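# Carry tube rack through self-closing door to desk

## Task

Move the tube rack from the counter, through the door that swings shut by itself, onto the desk. Done only when the rack stands upright on the desk, each tube sits all the way down in a hole, the door is closed, and the robots have released the rack and backed away. Either or both robots may be used. It fails if the rack or any tube touches the floor, or if a robot falls over or is left leaning.

## Robot and tools

Robots: two identical Hello Robot Stretch 3 units, r1 and r2. Each has a two-wheel differential base with a passive omni wheel at the rear, a lift on a vertical mast, and a telescoping arm that reaches out to the robot's RIGHT side. The base cannot strafe, so to move the gripper forward you drive the base. The base is 0.33 m long and 0.34 m wide and turns on the spot about a point midway between the drive wheels, 0.05 m behind its front edge. With the arm in and the wrist folded, an on-the-spot turn sweeps a 0.28 m radius. An open, level wrist reaches past that circle.

Frames: the base frame sits on the floor between the drive wheels, with x forward, y left and z up. The odometry frame is the base frame at the start of the scene. Each robot reports in its own frames, so where the robots are relative to each other can only be judged from images, lidar_m, wrist_depth_mm and head_depth_mm. hand_pose is in the base frame, at the point where the closed fingertips meet. With all wrist joints at zero, its x axis points up, its y axis points back along the arm toward the mast, and its z axis points to the rear.

execute_actions: the argument actions is a list holding one action, or an empty list to just read state and images. The action is an object keyed by robot name ("r1", "r2"). Each robot takes any of three entries:
- base: exactly one command. translate_m is a relative straight drive in metres from the current base position, forward positive, range -1 to 1. rotate_rad is a relative on-the-spot turn in radians, counter-clockwise (left) positive, range -3.2 to 3.2.
- joints: absolute targets by name. lift_m is 0 to 1.1 m of arm height. arm_m is 0 to 0.52 m of extension. wrist_yaw_rad is -1.345 to 4.42: 0 points along the arm, positive swings toward the front, and 3.0 folds the wrist over the base. wrist_pitch_rad is -1.57 to 0.451: 0 is level and negative points the tips down. wrist_roll_rad is -2.911 to 2.911, and 0 puts the fingers side by side. gripper_m is -0.089 to 0.179, larger is wider, and the real tip gap is 0.007 to 0.025 less than this value. head_pan_rad is -3.953 to 1.73: 0 looks forward, positive looks left, and -1.57 looks along the arm. head_tilt_rad is -1.53 to 0.419, with negative looking down.
- contact_limits: {"arm_m": effort %, 1 to 100}. The arm stops with contact_stop when its effort reaches this value. It also caps the holding force until the next action.
All motions start together. No action lasts more than 15 s. Anything you leave out may keep pushing toward its old target. Unknown keys or out-of-range values reject the whole call. cameras picks which images come back: r1_head_camera, r1_nav_camera, r1_wrist_camera, the same three for r2, or "all". Leaving it out or passing null means all, and [] means none. If a result reports a stop, the later calls in that reply are skipped.

wait(seconds 0 to 10) lets time pass without new commands and returns state and images. zoom_image(camera, region [x0,y0,x1,y1] in pixels, at most 504x504) enlarges part of the latest full image. finished_scene(scene) ends the scene for good, and the goal must still hold when it does. Replying without a tool call ends everything.

Results: base_status and joint_status report done, off_target (stopped short and possibly still pushing), contact_stop, time_out or torque_fault. After the last three the old target is dropped. The arm or lift goes slack after a contact_stop until you command it again, and a slack lift can sink under load. on_its_own lists uncommanded behaviour, where "held at" is a target, not a measured position. motor_effort is percent of maximum with the peak in brackets. It carries a fixed offset and noise, and effort at rest outside its normal range suggests a load or a push. lidar_m gives 12 distances in 30-degree sectors, counter-clockwise from straight ahead (4th left, 7th behind, 10th right), measured in a plane 0.17 m above the floor. The depth grids are 7x7 median depths in mm. base_odometry counts wheel slip as travel. base_tilt is in degrees with about 4 degrees of fixed error. Speed is 0.30 m/s only when the arm is stowed (lift under 0.30, arm under 0.03, yaw over 2.54). Otherwise it is 0.10 m/s.

Gripping: close below the object's width to grip, and open at least 0.02 above the touch point to release. Neither the gripper reading nor a done status proves you are holding something. Fold or unfold the wrist only with lift 0.32 to 0.95, pitch -0.4 and roll near 0. Keep pitch at -0.5 or lower when yaw is below -0.4.

Avoid: robots touching each other, because pressing hard fails the run and any contact while still driving presses hard. Don't push the arm into something rigid with the gripper above about 0.45 m. Don't drive while holding onto something fixed. Avoid snagging furniture, especially when reversing, and if you do, reverse the last move in small steps and lower the lift to about 0.2. If two robots carry together, their travel differs by up to 2.5 cm per metre, which can tip one. Don't drop the rack or tubes, slam the door, or hold the wrist servos under load, since they switch off for 10 s. Loose objects may be nudged now and then.

Each tool is called after ">>>" as name([rows], argument=value, ...), one row to a line, values as JSON.

## Session

I'll start by looking at the current state.

>>> execute_actions(actions=[])

Scene clock: 0.00 s.
r1.base_odometry: x=+0.000 y=+0.000 heading=+0.000 (m, m, rad; r1's odometry frame)
r1.turned_by_wheels: +0.000 (rad since the last result)
r1.turned_by_imu: +0.000 (rad since the last result)
r1.base_tilt: forward=-1.2 right=+0.5 (deg)
r1.lidar_m: 1.16 1.10 1.01 1.02 1.21 1.12 1.13 1.09 1.01 1.02 1.28 2.65
r1.head_depth_mm: 2006 2524 2548 2550 2227 2479 2496 / 1986 2645 2665 2669 2287 1074 2243 / 1974 2726 2800 2773 2350 1086 2563 / 1961 2400 2395 2385 2126 1105 2200 / 1893 2004 1951 1934 1848 1131 1129 / 1711 1684 1660 1644 1617 1332 1579 / 1476 1455 1437 1429 1412 1320 1378
r1.base_status: not commanded
r1.joint_positions: lift_m=+0.349 arm_m=+0.001 wrist_yaw_rad=+3.043 wrist_pitch_rad=-0.500 wrist_roll_rad=+0.019 gripper_m=+0.037 head_pan_rad=+0.017 head_tilt_rad=-0.003
r1.joint_status: not commanded
r1.motor_effort: left_wheel=+0 right_wheel=-1 lift_m=+43 arm_m=+0 wrist_yaw_rad=+0 wrist_pitch_rad=+5 wrist_roll_rad=+0 gripper_m=+1 head_pan_rad=-1 head_tilt_rad=+2 (%)
r1.hand_pose: x=-0.0002 y=+0.0662 z=+0.3442 quat_wxyz=(+0.210, +0.699, +0.139, +0.669) (m; r1's base frame)
r1.wrist_depth_mm: - - - - - 903 855 / - - - - - 994 930 / 905 894 944 910 928 960 944 / 731 736 755 743 756 775 768 / 618 623 - 651 663 653 658 / 551 549 - 562 - 568 565 / 500 - - - 497 494 499
r2.base_odometry: x=+0.000 y=+0.000 heading=+0.000 (m, m, rad; r2's odometry frame)
r2.turned_by_wheels: +0.000 (rad since the last result)
r2.turned_by_imu: +0.000 (rad since the last result)
r2.base_tilt: forward=-1.2 right=-0.6 (deg)
r2.lidar_m: 2.17 1.85 1.85 1.46 1.20 1.20 0.94 0.78 0.77 0.86 1.37 1.96
r2.head_depth_mm: 1778 2060 2015 2011 2017 2021 2013 / 1780 2234 2222 2215 2218 2203 2151 / 1782 2407 2452 2429 2420 2433 2314 / 1770 2597 2666 2635 2634 2617 2355 / 1770 2415 2430 2422 2399 2381 2282 / 1766 2205 2180 2172 2180 2153 2119 / 1774 2011 2005 1971 1978 1967 1943
r2.base_status: not commanded
r2.joint_positions: lift_m=+0.372 arm_m=+0.001 wrist_yaw_rad=+3.046 wrist_pitch_rad=-0.551 wrist_roll_rad=+0.018 gripper_m=+0.037 head_pan_rad=+0.019 head_tilt_rad=+0.008
r2.joint_status: not commanded
r2.motor_effort: left_wheel=+0 right_wheel=+0 lift_m=+38 arm_m=+1 wrist_yaw_rad=+0 wrist_pitch_rad=+5 wrist_roll_rad=+0 gripper_m=+0 head_pan_rad=+0 head_tilt_rad=+1 (%)
r2.hand_pose: x=-0.0015 y=+0.0589 z=+0.3560 quat_wxyz=(+0.226, +0.694, +0.158, +0.665) (m; r2's base frame)
r2.wrist_depth_mm: 948 - - - - - - / - - - - - - - / 949 953 - 937 939 910 913 / 764 773 766 753 754 750 757 / 650 648 641 642 659 633 644 / 556 559 576 578 - 551 543 / 495 - - - 474 481 483
pictures: r1_head_camera (sideways: a quarter turn clockwise sets it upright), r1_nav_camera (sideways: a quarter turn counterclockwise sets it upright), r1_wrist_camera, r2_head_camera (sideways: a quarter turn clockwise sets it upright), r2_nav_camera (sideways: a quarter turn counterclockwise sets it upright), r2_wrist_camera
Images, in order (width x height): r1_head_camera 896x504, r1_nav_camera 672x504, r1_wrist_camera 644x364, r2_head_camera 896x504, r2_nav_camera 672x504, r2_wrist_camera 644x364.

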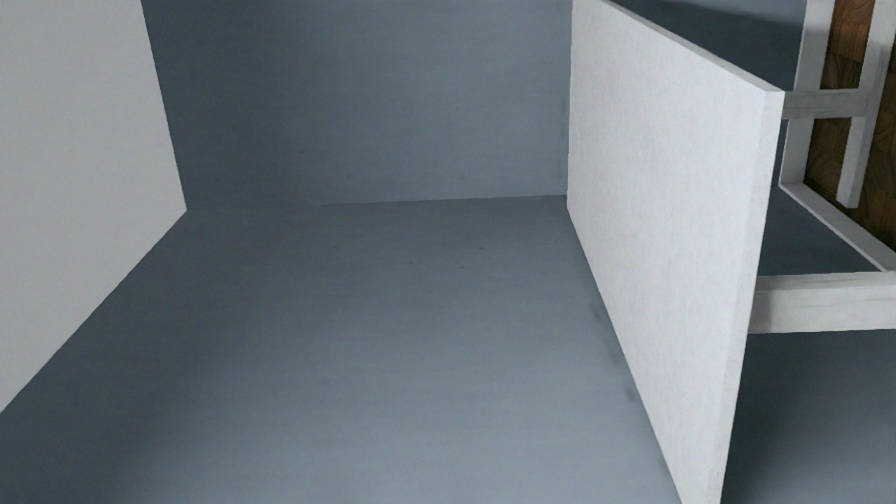

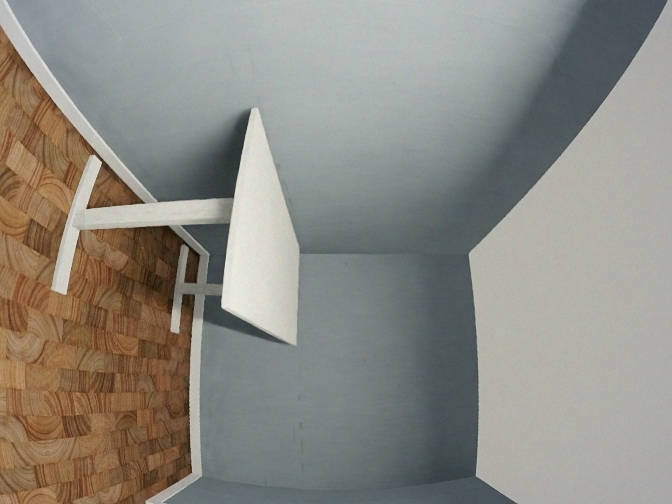

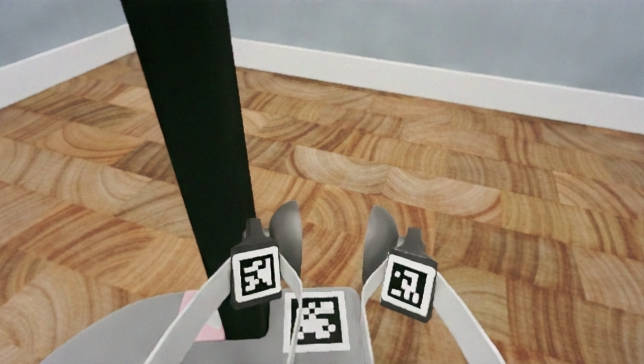

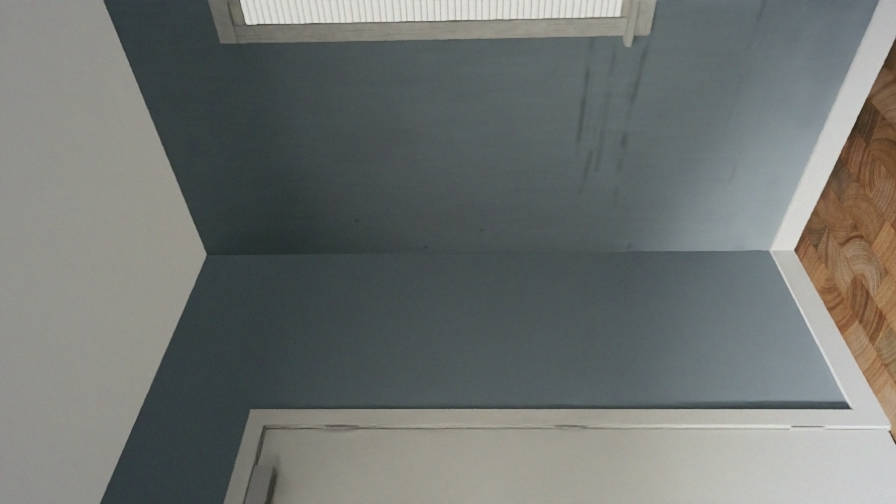

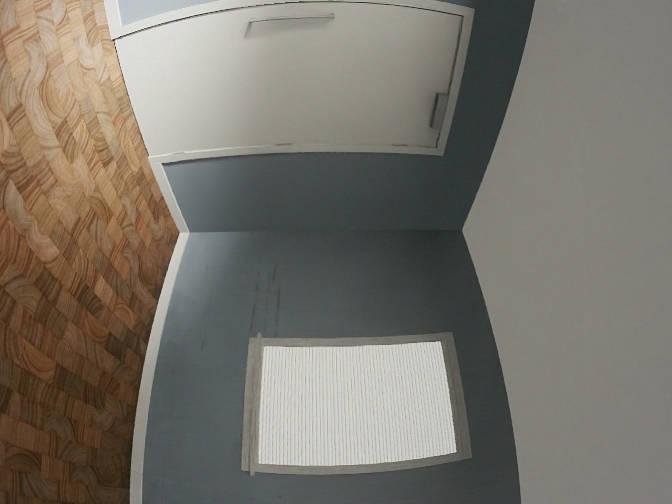

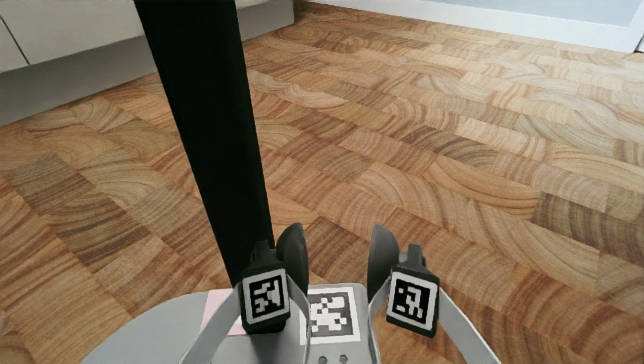

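>>> execute_actions([
  {"r1": {"joints": {"head_pan_rad": -1.57, "head_tilt_rad": -0.4}}, "r2": {"joints": {"head_pan_rad": 1.6, "head_tilt_rad": -0.4}}},
], cameras=["r1_head_camera","r1_nav_camera","r2_head_camera","r2_nav_camera"])

Scene clock: 11.47 s.
r1.base_odometry: x=+0.000 y=+0.000 heading=+0.000 (m, m, rad; r1's odometry frame)
r1.turned_by_wheels: +0.000 (rad since the last result)
r1.turned_by_imu: +0.000 (rad since the last result)
r1.base_tilt: forward=-1.2 right=+0.5 (deg)
r1.lidar_m: 1.16 1.10 1.01 1.03 1.21 1.12 1.13 1.09 1.01 1.02 1.28 2.65
r1.head_depth_mm: 841 887 941 1004 1071 1152 1247 / 870 922 976 1052 1128 1211 1315 / 902 958 1029 1096 1181 1276 1378 / 941 1000 1076 1151 1246 1355 1436 / 979 1045 1125 1211 1305 1433 1491 / 1020 1092 1181 1279 1388 1526 1526 / 1067 1147 1228 1447 1594 1735 1526
r1.base_status: not commanded
r1.joint_positions: lift_m=+0.349 arm_m=+0.001 wrist_yaw_rad=+3.043 wrist_pitch_rad=-0.500 wrist_roll_rad=+0.019 gripper_m=+0.037 head_pan_rad=-1.563 head_tilt_rad=-0.395
r1.joint_status: all done
r1.motor_effort: left_wheel=+0(0) right_wheel=-1(1) lift_m=+42(42) arm_m=+0(0) wrist_yaw_rad=+1(0) wrist_pitch_rad=+5(5) wrist_roll_rad=+0(0) gripper_m=+1(1) head_pan_rad=-4(59) head_tilt_rad=-2(25) (%)
r1.hand_pose: x=-0.0002 y=+0.0662 z=+0.3442 quat_wxyz=(+0.210, +0.699, +0.139, +0.669) (m; r1's base frame)
r1.wrist_depth_mm: - - - - - 928 835 / - - - - - - 916 / 912 894 946 927 949 940 965 / 733 735 751 754 777 769 786 / 633 640 - 649 664 643 654 / 557 551 - 575 - 566 565 / 490 - - - 488 494 492
r2.base_odometry: x=+0.000 y=+0.000 heading=+0.000 (m, m, rad; r2's odometry frame)
r2.turned_by_wheels: +0.000 (rad since the last result)
r2.turned_by_imu: -0.001 (rad since the last result)
r2.base_tilt: forward=-1.2 right=-0.5 (deg)
r2.lidar_m: 2.17 1.85 1.85 1.46 1.21 1.20 0.94 0.78 0.77 0.86 1.37 1.96
r2.head_depth_mm: 1707 1804 1907 2028 2135 1775 1415 / 1841 1958 2066 2232 2280 1773 1412 / 2006 2143 2274 2464 2402 1788 1424 / 2182 2302 2450 1855 2014 1785 1420 / 2102 2208 2229 1632 1740 1799 1431 / 1910 2011 2058 1457 1555 1678 1438 / 1751 1840 1872 1347 1399 1502 1475
r2.base_status: not commanded
r2.joint_positions: lift_m=+0.372 arm_m=+0.001 wrist_yaw_rad=+3.046 wrist_pitch_rad=-0.551 wrist_roll_rad=+0.018 gripper_m=+0.037 head_pan_rad=+1.593 head_tilt_rad=-0.395
r2.joint_status: all done
r2.motor_effort: left_wheel=+0(0) right_wheel=+0(0) lift_m=+38(39) arm_m=+1(1) wrist_yaw_rad=+0(0) wrist_pitch_rad=+6(6) wrist_roll_rad=+0(0) gripper_m=+0(0) head_pan_rad=+3(34) head_tilt_rad=-3(24) (%)
r2.hand_pose: x=-0.0015 y=+0.0589 z=+0.3560 quat_wxyz=(+0.226, +0.694, +0.158, +0.665) (m; r2's base frame)
r2.wrist_depth_mm: 943 - - - - - - / - - - - - - - / 937 949 - 931 926 919 919 / 778 781 763 761 758 749 754 / 648 652 634 638 663 638 630 / 560 556 573 579 - 546 546 / 489 - - - 471 481 483
pictures: r1_head_camera (sideways: a quarter turn clockwise sets it upright), r1_nav_camera (sideways: a quarter turn counterclockwise sets it upright), r2_head_camera (sideways: a quarter turn clockwise sets it upright), r2_nav_camera (sideways: a quarter turn counterclockwise sets it upright)
Images, in order (width x height): r1_head_camera 896x504, r1_nav_camera 672x504, r2_head_camera 896x504, r2_nav_camera 672x504.

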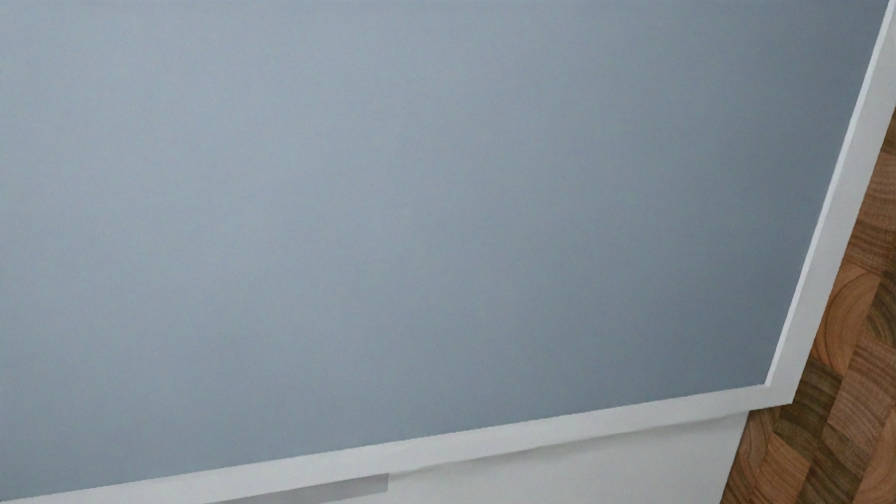

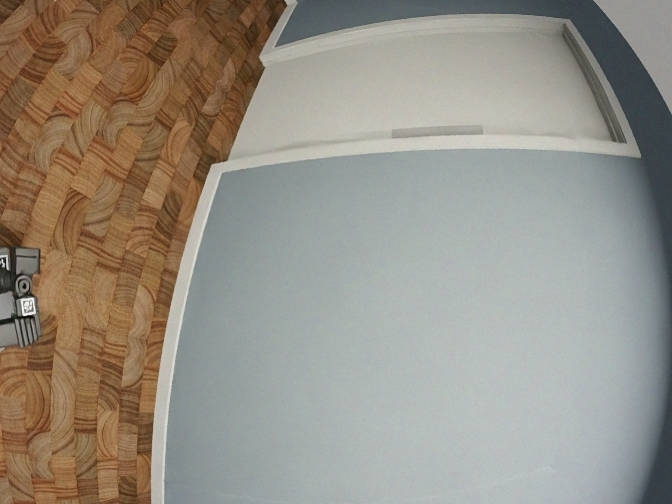

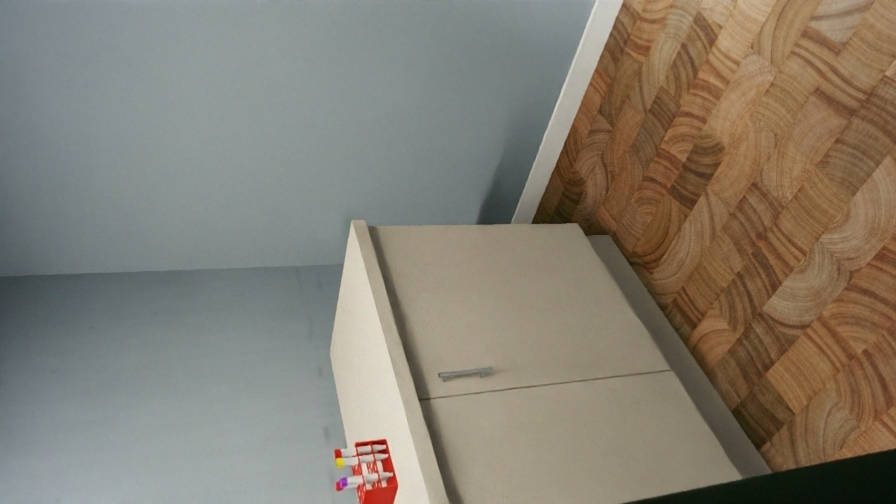

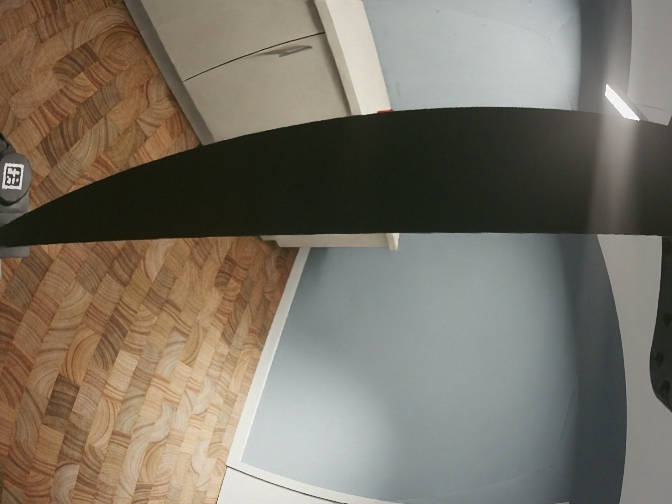

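>>> zoom_image(camera="r2_head_camera", region=[300, 404, 440, 504])

Region (300, 404, 440, 504) of r2_head_camera's 896x504 image, scaled by 3.600, with more detail than that image has; it fills the top 360 rows of this view, and the rest is white.

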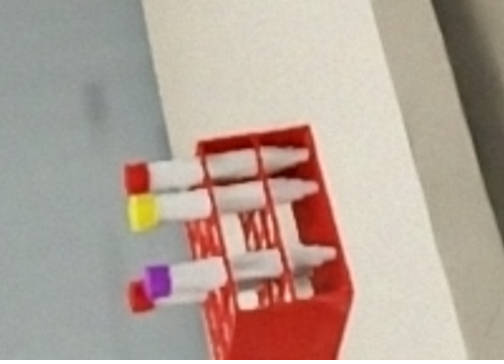

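>>> execute_actions([
  {"r1": {"base": {"rotate_rad": -0.908}, "joints": {"lift_m": 0.28, "wrist_pitch_rad": -0.4, "head_pan_rad": -0.5, "head_tilt_rad": -0.6}}, "r2": {"base": {"rotate_rad": -1.466}, "joints": {"lift_m": 0.28, "wrist_pitch_rad": -0.4, "head_pan_rad": -2.6, "head_tilt_rad": -0.4}}},
], cameras=["r1_head_camera","r1_nav_camera","r2_head_camera","r2_nav_camera"])

Scene clock: 134.03 s.
r1.base_odometry: x=+0.000 y=+0.000 heading=-0.908 (m, m, rad; r1's odometry frame)
r1.turned_by_wheels: -0.908 (rad since the last result)
r1.turned_by_imu: -0.917 (rad since the last result)
r1.base_tilt: forward=-1.1 right=+0.6 (deg)
r1.lidar_m: 1.57 2.33 1.17 1.05 1.02 1.06 1.15 1.12 1.17 1.05 1.01 1.05
r1.head_depth_mm: 862 934 1022 1120 1256 1391 1276 / 903 986 1084 1202 1344 1468 1285 / 955 1042 1156 1284 1460 1530 1301 / 1007 1109 1227 1388 1587 1540 1298 / 1063 1185 1319 1498 1740 1549 1308 / 1138 1366 1549 1772 1903 1561 1321 / 1306 1477 1681 1954 1928 1575 1330
r1.base_status: done
r1.joint_positions: lift_m=+0.280 arm_m=+0.001 wrist_yaw_rad=+3.043 wrist_pitch_rad=-0.421 wrist_roll_rad=+0.019 gripper_m=+0.037 head_pan_rad=-0.507 head_tilt_rad=-0.593
r1.joint_status: all done
r1.motor_effort: left_wheel=+4(11) right_wheel=-3(7) lift_m=+27(37) arm_m=+0(0) wrist_yaw_rad=+1(1) wrist_pitch_rad=+8(6) wrist_roll_rad=+0(0) gripper_m=+2(0) head_pan_rad=+4(60) head_tilt_rad=-4(20) (%)
r1.hand_pose: x=+0.0008 y=+0.0768 z=+0.2925 quat_wxyz=(+0.183, +0.704, +0.112, +0.677) (m; r1's base frame)
r1.wrist_depth_mm: 811 858 - - - - - / 857 915 - - - - - / 838 913 921 941 954 991 955 / 701 722 717 742 746 736 752 / 583 586 - 605 651 609 616 / 498 516 - 537 - 526 522 / - - - - 445 459 457
r2.base_odometry: x=+0.000 y=+0.000 heading=-1.466 (m, m, rad; r2's odometry frame)
r2.turned_by_wheels: -1.466 (rad since the last result)
r2.turned_by_imu: -1.486 (rad since the last result)
r2.base_tilt: forward=-1.1 right=-0.5 (deg)
r2.lidar_m: 0.91 1.65 1.96 2.11 1.84 1.85 1.36 1.20 1.20 0.88 0.77 0.77
r2.head_depth_mm: 1665 1799 1883 1376 1495 1618 1412 / 1650 1764 1859 1355 1452 1609 1414 / 1628 1726 1810 1319 1418 1545 1423 / 1586 1699 1779 1295 1382 1513 1426 / 1546 1659 1759 1274 1347 1473 1425 / 1530 1632 1724 1246 1315 1434 1435 / 1511 1603 1696 1223 1287 1400 1434
r2.base_status: done
r2.joint_positions: lift_m=+0.280 arm_m=+0.001 wrist_yaw_rad=+3.046 wrist_pitch_rad=-0.420 wrist_roll_rad=+0.018 gripper_m=+0.037 head_pan_rad=-2.593 head_tilt_rad=-0.395
r2.joint_status: all done
r2.motor_effort: left_wheel=+2(7) right_wheel=-3(9) lift_m=+23(32) arm_m=+1(1) wrist_yaw_rad=-1(0) wrist_pitch_rad=+10(12) wrist_roll_rad=+0(0) gripper_m=+0(0) head_pan_rad=-2(35) head_tilt_rad=-2(3) (%)
r2.hand_pose: x=+0.0002 y=+0.0772 z=+0.2926 quat_wxyz=(+0.182, +0.704, +0.113, +0.678) (m; r2's base frame)
r2.wrist_depth_mm: - - - - - - - / - - - - - - - / - - - - - - - / 777 780 - 760 754 757 755 / 620 617 - 608 629 610 603 / 515 515 - 530 - 504 503 / 452 - - - 424 437 435
pictures: r1_head_camera (sideways: a quarter turn clockwise sets it upright), r1_nav_camera (sideways: a quarter turn counterclockwise sets it upright), r2_head_camera (sideways: a quarter turn clockwise sets it upright), r2_nav_camera (sideways: a quarter turn counterclockwise sets it upright)
Images, in order (width x height): r1_head_camera 896x504, r1_nav_camera 672x504, r2_head_camera 896x504, r2_nav_camera 672x504.

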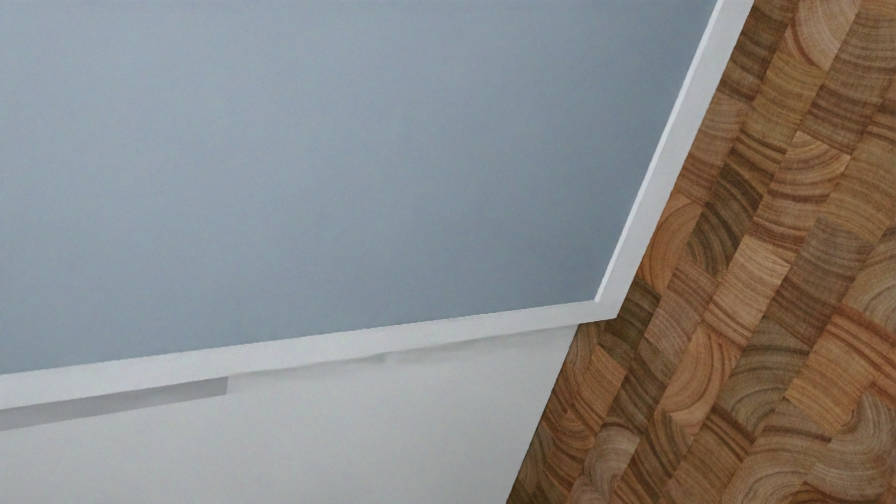

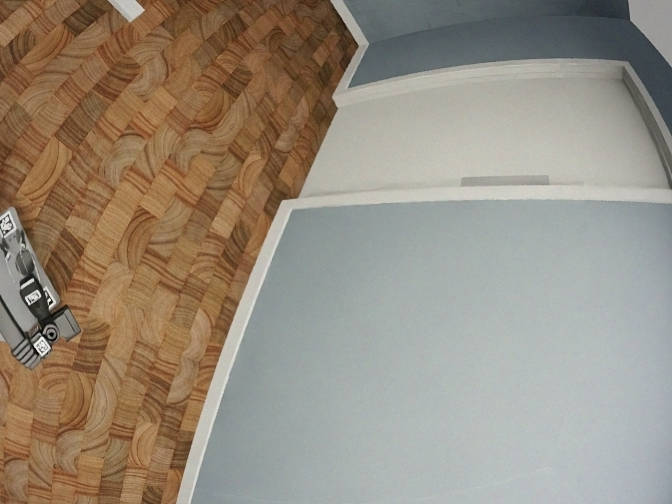

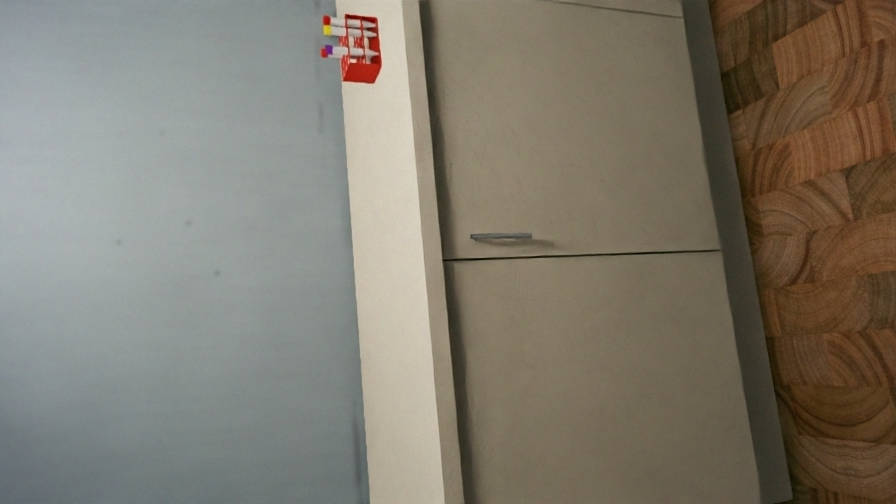

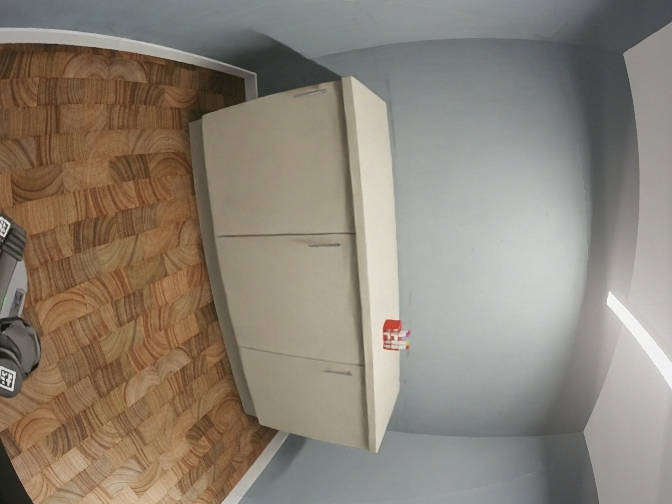

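>>> execute_actions([
  {"r1": {"base": {"translate_m": 0.92}}, "r2": {"base": {"translate_m": -0.95}}},
], cameras=["r1_nav_camera"])

>>> execute_actions([
  {"r1": {"base": {"rotate_rad": -0.52}, "joints": {"head_pan_rad": 0.0, "head_tilt_rad": -0.8}}, "r2": {"base": {"rotate_rad": -0.80}, "joints": {"head_pan_rad": -1.75, "head_tilt_rad": -0.5}}},
], cameras=["r1_head_camera","r1_nav_camera","r2_head_camera","r2_nav_camera"])

Scene clock: 155.00 s.
r1.base_odometry: x=+0.566 y=-0.725 heading=-0.908 (m, m, rad; r1's odometry frame)
r1.turned_by_wheels: +0.000 (rad since the last result)
r1.turned_by_imu: +0.001 (rad since the last result)
r1.base_tilt: forward=-1.2 right=+0.5 (deg)
r1.lidar_m: 0.93 1.85 1.78 1.04 1.03 1.52 1.99 1.92 0.79 0.58 0.55 0.67
r1.head_depth_mm: 535 579 634 698 774 857 886 / 563 613 673 747 835 951 1108 / 592 648 715 800 906 1043 1214 / 625 690 765 861 984 1148 1276 / 665 734 822 934 1083 1286 1307 / 704 787 889 1024 1190 1449 1320 / 754 847 970 1116 1331 1495 1322
r1.base_status: done
r1.joint_positions: lift_m=+0.280 arm_m=+0.001 wrist_yaw_rad=+3.043 wrist_pitch_rad=-0.420 wrist_roll_rad=+0.019 gripper_m=+0.037 head_pan_rad=-0.507 head_tilt_rad=-0.593
r1.joint_status: not commanded
r1.motor_effort: left_wheel=+3(14) right_wheel=-3(4) lift_m=+28(28) arm_m=+0(0) wrist_yaw_rad=+0(1) wrist_pitch_rad=+7(8) wrist_roll_rad=+0(0) gripper_m=+1(1) head_pan_rad=+5(4) head_tilt_rad=-4(3) (%)
r1.hand_pose: x=+0.0009 y=+0.0769 z=+0.2927 quat_wxyz=(+0.183, +0.704, +0.112, +0.677) (m; r1's base frame)
r1.wrist_depth_mm: - - - - - - - / - - - - - - - / 868 904 899 955 968 959 975 / 692 728 730 732 724 759 773 / 587 590 - 601 635 607 618 / 496 514 - 541 - 514 525 / - - - - 441 452 452
r2.base_odometry: x=-0.100 y=+0.945 heading=-1.466 (m, m, rad; r2's odometry frame)
r2.turned_by_wheels: +0.000 (rad since the last result)
r2.turned_by_imu: -0.003 (rad since the last result)
r2.base_tilt: forward=-1.2 right=-0.6 (deg)
r2.lidar_m: 1.68 2.65 2.30 1.37 1.20 1.20 0.58 0.51 0.51 0.60 1.08 1.43
r2.head_depth_mm: 1015 1086 1171 1070 709 657 731 / 999 1064 1147 1080 713 639 709 / 976 1045 1118 1085 715 624 686 / 961 1027 1099 1096 720 602 667 / 941 1003 1076 1109 708 581 646 / 926 981 1055 1097 729 583 629 / 910 967 1031 1070 733 563 612
r2.base_status: done
r2.joint_positions: lift_m=+0.280 arm_m=+0.001 wrist_yaw_rad=+3.046 wrist_pitch_rad=-0.420 wrist_roll_rad=+0.018 gripper_m=+0.037 head_pan_rad=-2.593 head_tilt_rad=-0.396
r2.joint_status: not commanded
r2.motor_effort: left_wheel=+2(5) right_wheel=-3(11) lift_m=+24(24) arm_m=+1(1) wrist_yaw_rad=+0(1) wrist_pitch_rad=+10(11) wrist_roll_rad=+0(0) gripper_m=+0(0) head_pan_rad=-3(3) head_tilt_rad=-2(2) (%)
r2.hand_pose: x=+0.0002 y=+0.0773 z=+0.2928 quat_wxyz=(+0.182, +0.704, +0.113, +0.678) (m; r2's base frame)
r2.wrist_depth_mm: 915 - - - - - - / 954 - - - - - - / 973 - - - - - - / 772 774 - 769 760 760 754 / 609 615 - 607 633 608 606 / 513 520 - 526 - 510 506 / 450 - - - 427 434 435
pictures: r1_nav_camera (sideways: a quarter turn counterclockwise sets it upright)
Images, in order (width x height): r1_nav_camera 672x504.

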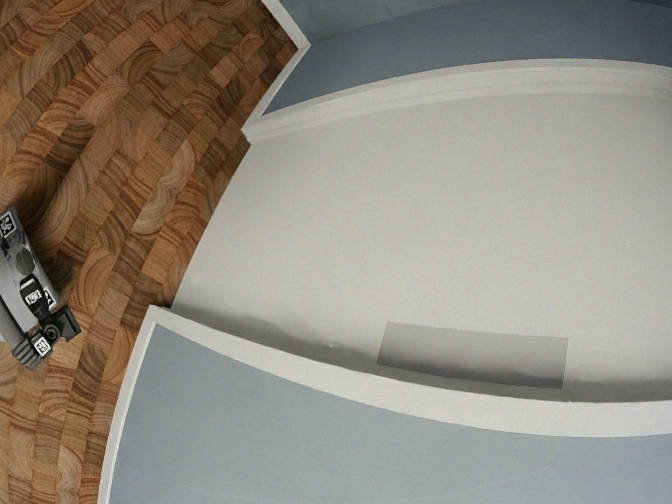

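Scene clock: 156.77 s.
r1.base_odometry: x=+0.566 y=-0.725 heading=-1.428 (m, m, rad; r1's odometry frame)
r1.turned_by_wheels: -0.520 (rad since the last result)
r1.turned_by_imu: -0.525 (rad since the last result)
r1.base_tilt: forward=-1.1 right=+0.5 (deg)
r1.lidar_m: 0.67 0.94 1.84 1.77 1.04 1.03 1.53 1.98 1.92 0.79 0.58 0.55
r1.head_depth_mm: 547 611 685 762 817 969 1134 / 576 648 733 851 1014 1223 1171 / 605 684 785 922 1106 1307 1184 / 639 724 839 999 1228 1359 1190 / 677 773 903 1087 1366 1362 1197 / 717 829 980 1196 1496 1364 1203 / 762 893 1072 1334 1567 1375 1209
r1.base_status: done
r1.joint_positions: lift_m=+0.280 arm_m=+0.001 wrist_yaw_rad=+3.043 wrist_pitch_rad=-0.420 wrist_roll_rad=+0.019 gripper_m=+0.037 head_pan_rad=-0.007 head_tilt_rad=-0.790
r1.joint_status: all done
r1.motor_effort: left_wheel=+3(12) right_wheel=-3(7) lift_m=+27(27) arm_m=+0(0) wrist_yaw_rad=+0(0) wrist_pitch_rad=+7(8) wrist_roll_rad=+0(0) gripper_m=+0(0) head_pan_rad=+5(43) head_tilt_rad=-5(24) (%)
r1.hand_pose: x=+0.0009 y=+0.0769 z=+0.2927 quat_wxyz=(+0.183, +0.704, +0.112, +0.677) (m; r1's base frame)
r1.wrist_depth_mm: - - - - - - - / - - - - - - - / 913 898 920 922 943 953 992 / 698 747 740 728 745 745 773 / 589 589 - 596 622 607 612 / 502 520 - 544 - 521 530 / - - - - 448 454 457
r2.base_odometry: x=-0.100 y=+0.945 heading=-2.266 (m, m, rad; r2's odometry frame)
r2.turned_by_wheels: -0.800 (rad since the last result)
r2.turned_by_imu: -0.810 (rad since the last result)
r2.base_tilt: forward=-1.1 right=-0.6 (deg)
r2.lidar_m: 1.42 1.48 2.06 2.65 1.68 1.24 1.20 0.71 0.52 0.51 0.53 0.74
r2.head_depth_mm: 980 1069 1157 845 633 709 820 / 967 1048 1136 855 636 685 798 / 951 1033 1121 813 616 674 776 / 936 1017 1112 737 619 659 756 / 927 999 1092 872 623 644 735 / 910 987 1072 882 626 630 716 / 898 970 1057 891 629 616 698
r2.base_status: done
r2.joint_positions: lift_m=+0.280 arm_m=+0.001 wrist_yaw_rad=+3.046 wrist_pitch_rad=-0.420 wrist_roll_rad=+0.018 gripper_m=+0.037 head_pan_rad=-1.757 head_tilt_rad=-0.494
r2.joint_status: all done
r2.motor_effort: left_wheel=+2(9) right_wheel=-3(10) lift_m=+24(24) arm_m=+0(1) wrist_yaw_rad=+0(0) wrist_pitch_rad=+11(10) wrist_roll_rad=+0(0) gripper_m=+0(0) head_pan_rad=+2(33) head_tilt_rad=-2(13) (%)
r2.hand_pose: x=+0.0002 y=+0.0773 z=+0.2928 quat_wxyz=(+0.182, +0.704, +0.113, +0.678) (m; r2's base frame)
r2.wrist_depth_mm: - - - - - - - / - - - - - - - / - - - - - - - / 777 764 - 759 756 767 752 / 628 618 - 616 641 608 605 / 513 510 - 533 - 508 508 / 449 - - - 426 437 431
pictures: r1_head_camera (sideways: a quarter turn clockwise sets it upright), r1_nav_camera (sideways: a quarter turn counterclockwise sets it upright), r2_head_camera (sideways: a quarter turn clockwise sets it upright), r2_nav_camera (sideways: a quarter turn counterclockwise sets it upright)
Images, in order (width x height): r1_head_camera 896x504, r1_nav_camera 672x504, r2_head_camera 896x504, r2_nav_camera 672x504.

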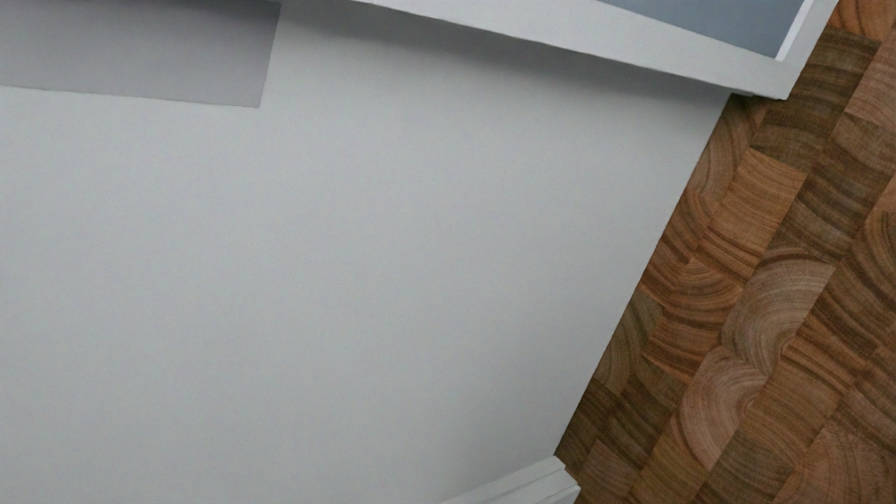

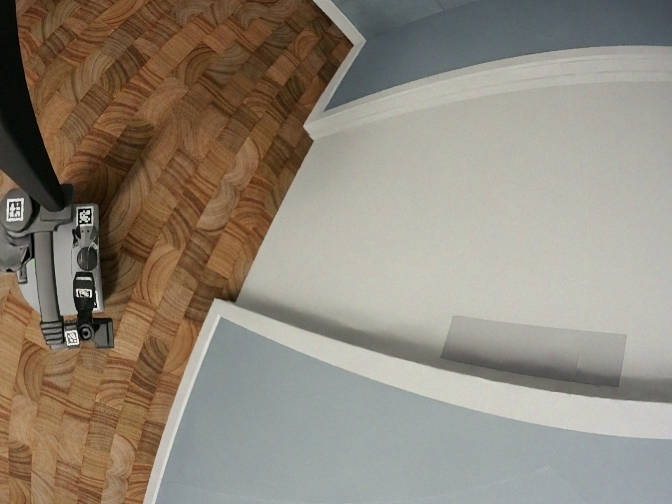

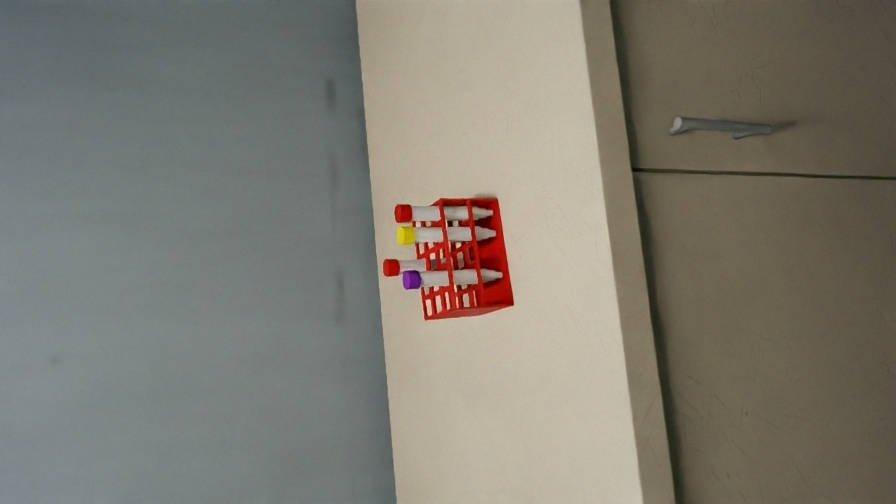

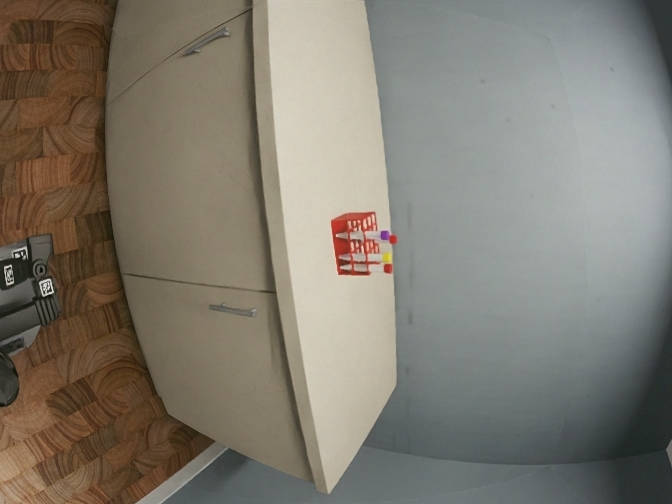

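>>> zoom_image(camera="r2_head_camera", region=[370, 180, 530, 340])

Region (370, 180, 530, 340) of r2_head_camera's 896x504 image, scaled by 3.150, with more detail than that image has.

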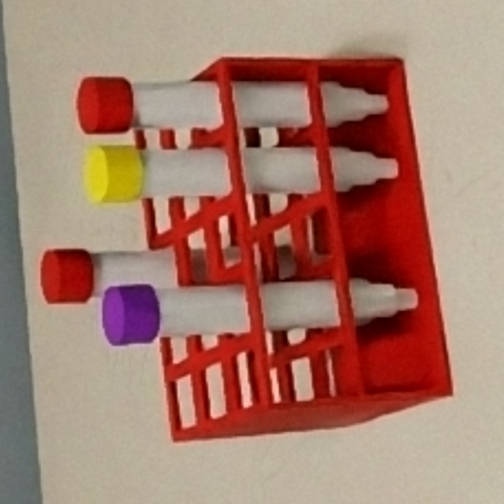

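>>> execute_actions([
  {"r1": {"base": {"rotate_rad": 0.28}}, "r2": {"base": {"rotate_rad": 0.078}, "joints": {"lift_m": 0.45}}},
], cameras=[])

>>> execute_actions([
  {"r1": {"base": {"translate_m": 0.424}}, "r2": {"base": {"translate_m": -0.142}, "joints": {"lift_m": 0.86, "wrist_yaw_rad": 0.0, "wrist_roll_rad": 0.0, "head_pan_rad": -1.57, "head_tilt_rad": -0.6}}},
], cameras=[])

>>> execute_actions([
  {"r1": {"base": {"rotate_rad": -0.80}, "joints": {"head_tilt_rad": -1.1}}, "r2": {"joints": {"wrist_pitch_rad": 0.0, "gripper_m": 0.179}}},
])

Scene clock: 244.30 s.
r1.base_odometry: x=+0.566 y=-0.725 heading=-1.148 (m, m, rad; r1's odometry frame)
r1.turned_by_wheels: +0.280 (rad since the last result)
r1.turned_by_imu: +0.283 (rad since the last result)
r1.base_tilt: forward=-1.2 right=+0.5 (deg)
r1.lidar_m: 0.76 1.20 1.85 1.65 1.46 1.46 1.73 1.92 1.06 0.64 0.56 0.55
r1.head_depth_mm: 628 696 779 881 1019 1203 1170 / 678 759 859 987 1161 1312 1175 / 740 838 959 1123 1352 1347 1181 / 813 929 1082 1292 1503 1354 1189 / 903 1048 1244 1506 1585 1363 1194 / 1002 1137 1305 1634 1600 1377 1207 / 1004 1218 1536 1867 1601 1386 1210
r1.base_status: done
r1.joint_positions: lift_m=+0.280 arm_m=+0.001 wrist_yaw_rad=+3.043 wrist_pitch_rad=-0.420 wrist_roll_rad=+0.019 gripper_m=+0.037 head_pan_rad=-0.007 head_tilt_rad=-0.790
r1.joint_status: not commanded
r1.motor_effort: left_wheel=-3(11) right_wheel=+1(4) lift_m=+27(28) arm_m=+0(0) wrist_yaw_rad=+0(0) wrist_pitch_rad=+8(7) wrist_roll_rad=+0(0) gripper_m=+1(1) head_pan_rad=+5(4) head_tilt_rad=-4(5) (%)
r1.hand_pose: x=+0.0009 y=+0.0769 z=+0.2927 quat_wxyz=(+0.183, +0.704, +0.112, +0.677) (m; r1's base frame)
r1.wrist_depth_mm: - - - - - - - / - 980 - - - - - / 882 841 931 953 949 977 992 / 693 710 726 754 726 767 774 / 587 589 - 618 631 612 625 / 498 519 - 536 - 525 528 / - - - - 448 454 463
r2.base_odometry: x=-0.100 y=+0.945 heading=-2.188 (m, m, rad; r2's odometry frame)
r2.turned_by_wheels: +0.078 (rad since the last result)
r2.turned_by_imu: +0.078 (rad since the last result)
r2.base_tilt: forward=-1.2 right=-0.5 (deg)
r2.lidar_m: 1.42 1.52 2.25 2.65 1.56 1.22 1.20 0.66 0.52 0.51 0.54 0.80
r2.head_depth_mm: 948 1029 1112 851 630 677 781 / 944 1023 1105 852 611 667 772 / 936 1014 1112 734 615 661 761 / 930 1006 1099 740 619 655 749 / 923 1001 1089 875 621 648 741 / 916 995 1084 881 626 640 731 / 913 988 1078 891 630 634 723
r2.base_status: done
r2.joint_positions: lift_m=+0.450 arm_m=+0.001 wrist_yaw_rad=+3.046 wrist_pitch_rad=-0.419 wrist_roll_rad=+0.018 gripper_m=+0.037 head_pan_rad=-1.757 head_tilt_rad=-0.494
r2.joint_status: all done
r2.motor_effort: left_wheel=-2(7) right_wheel=+3(7) lift_m=+52(50) arm_m=+0(0) wrist_yaw_rad=+0(0) wrist_pitch_rad=+10(10) wrist_roll_rad=+0(0) gripper_m=+0(0) head_pan_rad=+2(3) head_tilt_rad=-3(2) (%)
r2.hand_pose: x=+0.0002 y=+0.0774 z=+0.4619 quat_wxyz=(+0.181, +0.704, +0.113, +0.678) (m; r2's base frame)
r2.wrist_depth_mm: - - - - - - - / - - - - - - - / - - - - - - - / - - - - - - - / 889 873 - 866 906 876 867 / 725 726 719 721 - 708 710 / 627 629 - 621 602 606 611
pictures: none
No camera images: the call's "cameras" was empty. Leave "cameras" out to get every camera's image.

Scene clock: 248.87 s.
r1.base_odometry: x=+0.740 y=-1.112 heading=-1.148 (m, m, rad; r1's odometry frame)
r1.turned_by_wheels: +0.000 (rad since the last result)
r1.turned_by_imu: +0.000 (rad since the last result)
r1.base_tilt: forward=-1.2 right=+0.5 (deg)
r1.lidar_m: 0.42 0.77 1.54 1.74 1.30 1.30 2.07 2.23 0.52 0.34 0.36 0.36
r1.head_depth_mm: 332 367 411 467 538 638 779 / 359 401 454 521 614 748 953 / 391 443 507 592 714 901 1145 / 430 491 573 684 852 1134 1196 / 477 554 659 812 1062 1337 1199 / 536 634 774 947 1127 1343 1198 / 611 706 800 942 1491 1376 1205
r1.base_status: done
r1.joint_positions: lift_m=+0.280 arm_m=+0.001 wrist_yaw_rad=+3.043 wrist_pitch_rad=-0.420 wrist_roll_rad=+0.019 gripper_m=+0.037 head_pan_rad=-0.007 head_tilt_rad=-0.791
r1.joint_status: not commanded
r1.motor_effort: left_wheel=-4(10) right_wheel=+1(6) lift_m=+28(28) arm_m=+0(0) wrist_yaw_rad=+1(0) wrist_pitch_rad=+8(7) wrist_roll_rad=+0(0) gripper_m=+0(0) head_pan_rad=+5(4) head_tilt_rad=-4(4) (%)
r1.hand_pose: x=+0.0009 y=+0.0769 z=+0.2927 quat_wxyz=(+0.183, +0.704, +0.112, +0.677) (m; r1's base frame)
r1.wrist_depth_mm: - - - - - - - / - - - - - - - / 889 893 923 923 955 933 977 / 712 716 728 751 731 748 752 / 583 587 - 603 614 618 611 / 503 509 - 538 - 517 533 / - - - - 445 450 457
r2.base_odometry: x=-0.017 y=+1.061 heading=-2.188 (m, m, rad; r2's odometry frame)
r2.turned_by_wheels: +0.000 (rad since the last result)
r2.turned_by_imu: -0.001 (rad since the last result)
r2.base_tilt: forward=-1.1 right=-0.5 (deg)
r2.lidar_m: 1.56 1.67 2.47 2.66 1.36 1.08 1.06 0.65 0.50 0.50 0.53 0.78
r2.head_depth_mm: 888 981 1026 705 597 687 - / 899 987 1039 709 601 691 - / 907 997 1052 698 605 676 - / 918 1012 1061 709 608 714 885 / 926 1026 1076 726 612 742 902 / 935 1035 1088 732 641 758 925 / 946 1049 1094 737 652 773 952
r2.base_status: done
r2.joint_positions: lift_m=+0.859 arm_m=+0.001 wrist_yaw_rad=+0.002 wrist_pitch_rad=-0.419 wrist_roll_rad=+0.003 gripper_m=+0.037 head_pan_rad=-1.577 head_tilt_rad=-0.592
r2.joint_status: all done
r2.motor_effort: left_wheel=-2(7) right_wheel=+3(3) lift_m=+52(53) arm_m=+0(0) wrist_yaw_rad=-4(3) wrist_pitch_rad=+10(10) wrist_roll_rad=-1(2) gripper_m=+0(0) head_pan_rad=+2(14) head_tilt_rad=-4(12) (%)
r2.hand_pose: x=-0.0210 y=-0.3701 z=+0.8719 quat_wxyz=(+0.691, +0.148, -0.692, -0.147) (m; r2's base frame)
r2.wrist_depth_mm: 550 563 563 397 579 589 603 / 286 289 290 292 295 297 301 / 277 266 253 242 232 227 219 / 339 326 308 293 279 268 258 / 386 363 342 325 307 298 283 / 451 419 394 371 - 330 314 / 534 490 462 428 408 370 353
pictures: none
No camera images: the call's "cameras" was empty. Leave "cameras" out to get every camera's image.

Scene clock: 250.77 s.
r1.base_odometry: x=+0.740 y=-1.112 heading=-1.948 (m, m, rad; r1's odometry frame)
r1.turned_by_wheels: -0.800 (rad since the last result)
r1.turned_by_imu: -0.808 (rad since the last result)
r1.base_tilt: forward=-1.2 right=+0.4 (deg)
r1.lidar_m: 0.36 0.37 0.52 1.20 1.61 1.73 1.30 1.82 2.30 0.97 0.36 0.34
r1.head_depth_mm: 325 390 489 648 812 1157 1127 / 327 392 487 645 963 1192 1133 / 326 391 487 647 958 1211 1135 / 326 391 486 644 953 1223 1145 / 326 391 485 641 955 1225 1137 / 325 390 484 643 946 1231 1135 / 325 389 484 642 944 1236 1138
r1.base_status: done
r1.joint_positions: lift_m=+0.280 arm_m=+0.001 wrist_yaw_rad=+3.043 wrist_pitch_rad=-0.420 wrist_roll_rad=+0.019 gripper_m=+0.037 head_pan_rad=-0.007 head_tilt_rad=-1.087
r1.joint_status: all done
r1.motor_effort: left_wheel=+3(13) right_wheel=-3(7) lift_m=+28(28) arm_m=+0(0) wrist_yaw_rad=+0(0) wrist_pitch_rad=+7(8) wrist_roll_rad=+0(0) gripper_m=+2(0) head_pan_rad=+4(4) head_tilt_rad=-5(29) (%)
r1.hand_pose: x=+0.0009 y=+0.0769 z=+0.2927 quat_wxyz=(+0.183, +0.704, +0.112, +0.677) (m; r1's base frame)
r1.wrist_depth_mm: - - - - 989 664 447 / - - - - 995 656 450 / 917 914 900 945 885 668 446 / 705 713 725 733 759 653 449 / 582 591 - 606 630 591 448 / 501 514 - 545 - 516 449 / - - - - 449 450 435
r2.base_odometry: x=-0.017 y=+1.061 heading=-2.188 (m, m, rad; r2's odometry frame)
r2.turned_by_wheels: +0.000 (rad since the last result)
r2.turned_by_imu: +0.000 (rad since the last result)
r2.base_tilt: forward=-1.1 right=-0.5 (deg)
r2.lidar_m: 1.56 1.67 2.47 2.66 1.36 1.08 1.06 0.65 0.50 0.49 0.53 0.78
r2.head_depth_mm: 891 976 1027 704 588 687 - / 897 989 1037 710 602 687 - / 906 999 1050 699 604 - - / 919 1012 1059 709 609 722 907 / 928 1022 1075 725 603 747 903 / 937 1041 1089 732 640 757 923 / 949 1053 1101 737 650 774 951
r2.base_status: not commanded
r2.joint_positions: lift_m=+0.859 arm_m=+0.001 wrist_yaw_rad=+0.002 wrist_pitch_rad=-0.023 wrist_roll_rad=+0.003 gripper_m=+0.179 head_pan_rad=-1.577 head_tilt_rad=-0.592
r2.joint_status: all done
r2.motor_effort: left_wheel=-2(2) right_wheel=+3(4) lift_m=+52(53) arm_m=+1(1) wrist_yaw_rad=-3(3) wrist_pitch_rad=+12(10) wrist_roll_rad=-1(1) gripper_m=+0(99) head_pan_rad=+3(2) head_tilt_rad=-4(4) (%)
r2.hand_pose: x=-0.0209 y=-0.4015 z=+0.9681 quat_wxyz=(+0.706, +0.009, -0.708, -0.008) (m; r2's base frame)
r2.wrist_depth_mm: 928 891 850 825 782 766 737 / 949 897 873 832 812 789 754 / 971 943 898 851 832 808 780 / 631 654 668 432 720 747 771 / 346 382 361 362 371 383 388 / 284 268 263 254 251 253 277 / 323 305 292 280 247 237 -
pictures: r1_head_camera (sideways: a quarter turn clockwise sets it upright), r1_nav_camera (sideways: a quarter turn counterclockwise sets it upright), r1_wrist_camera, r2_head_camera (sideways: a quarter turn clockwise sets it upright), r2_nav_camera (sideways: a quarter turn counterclockwise sets it upright), r2_wrist_camera
Images, in order (width x height): r1_head_camera 896x504, r1_nav_camera 672x504, r1_wrist_camera 644x364, r2_head_camera 896x504, r2_nav_camera 672x504, r2_wrist_camera 644x364.

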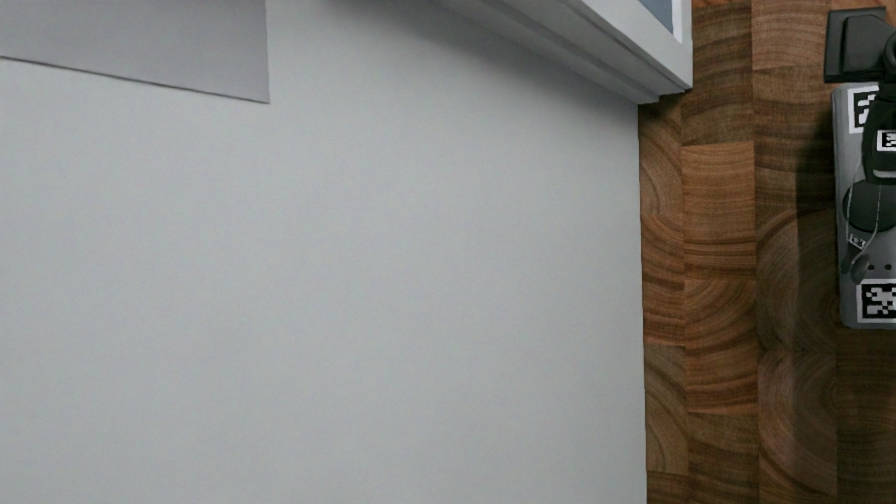

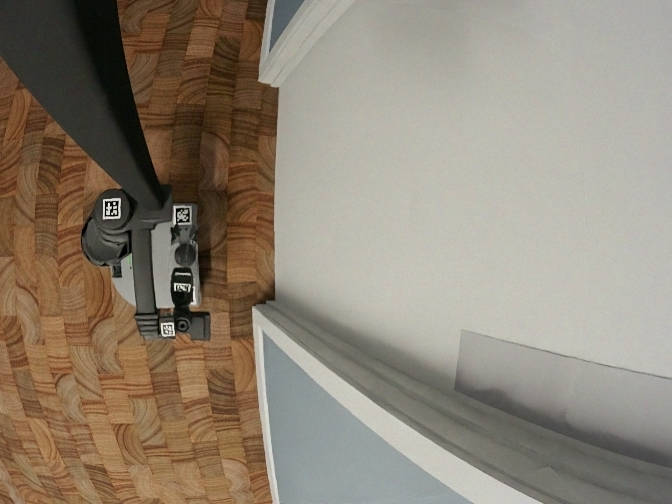

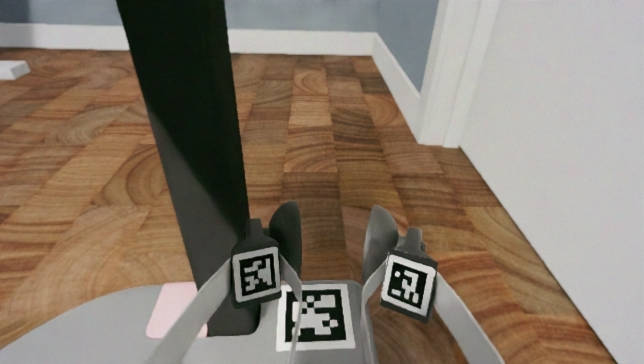

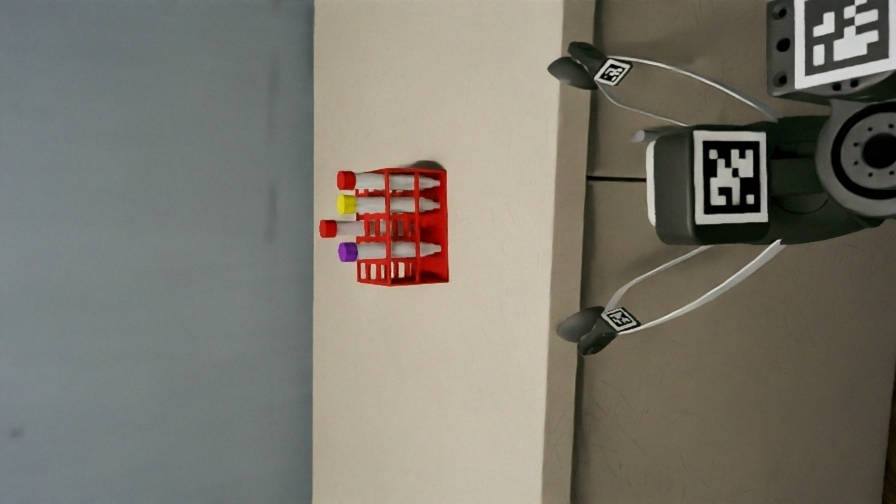

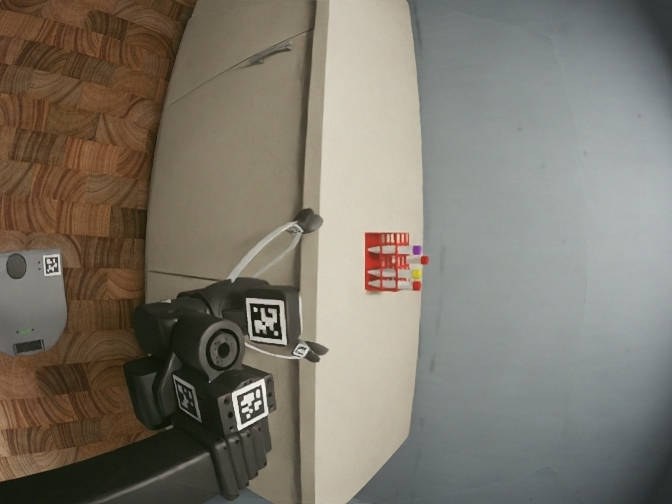

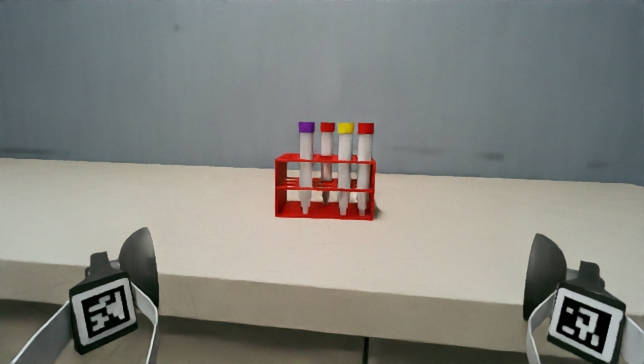

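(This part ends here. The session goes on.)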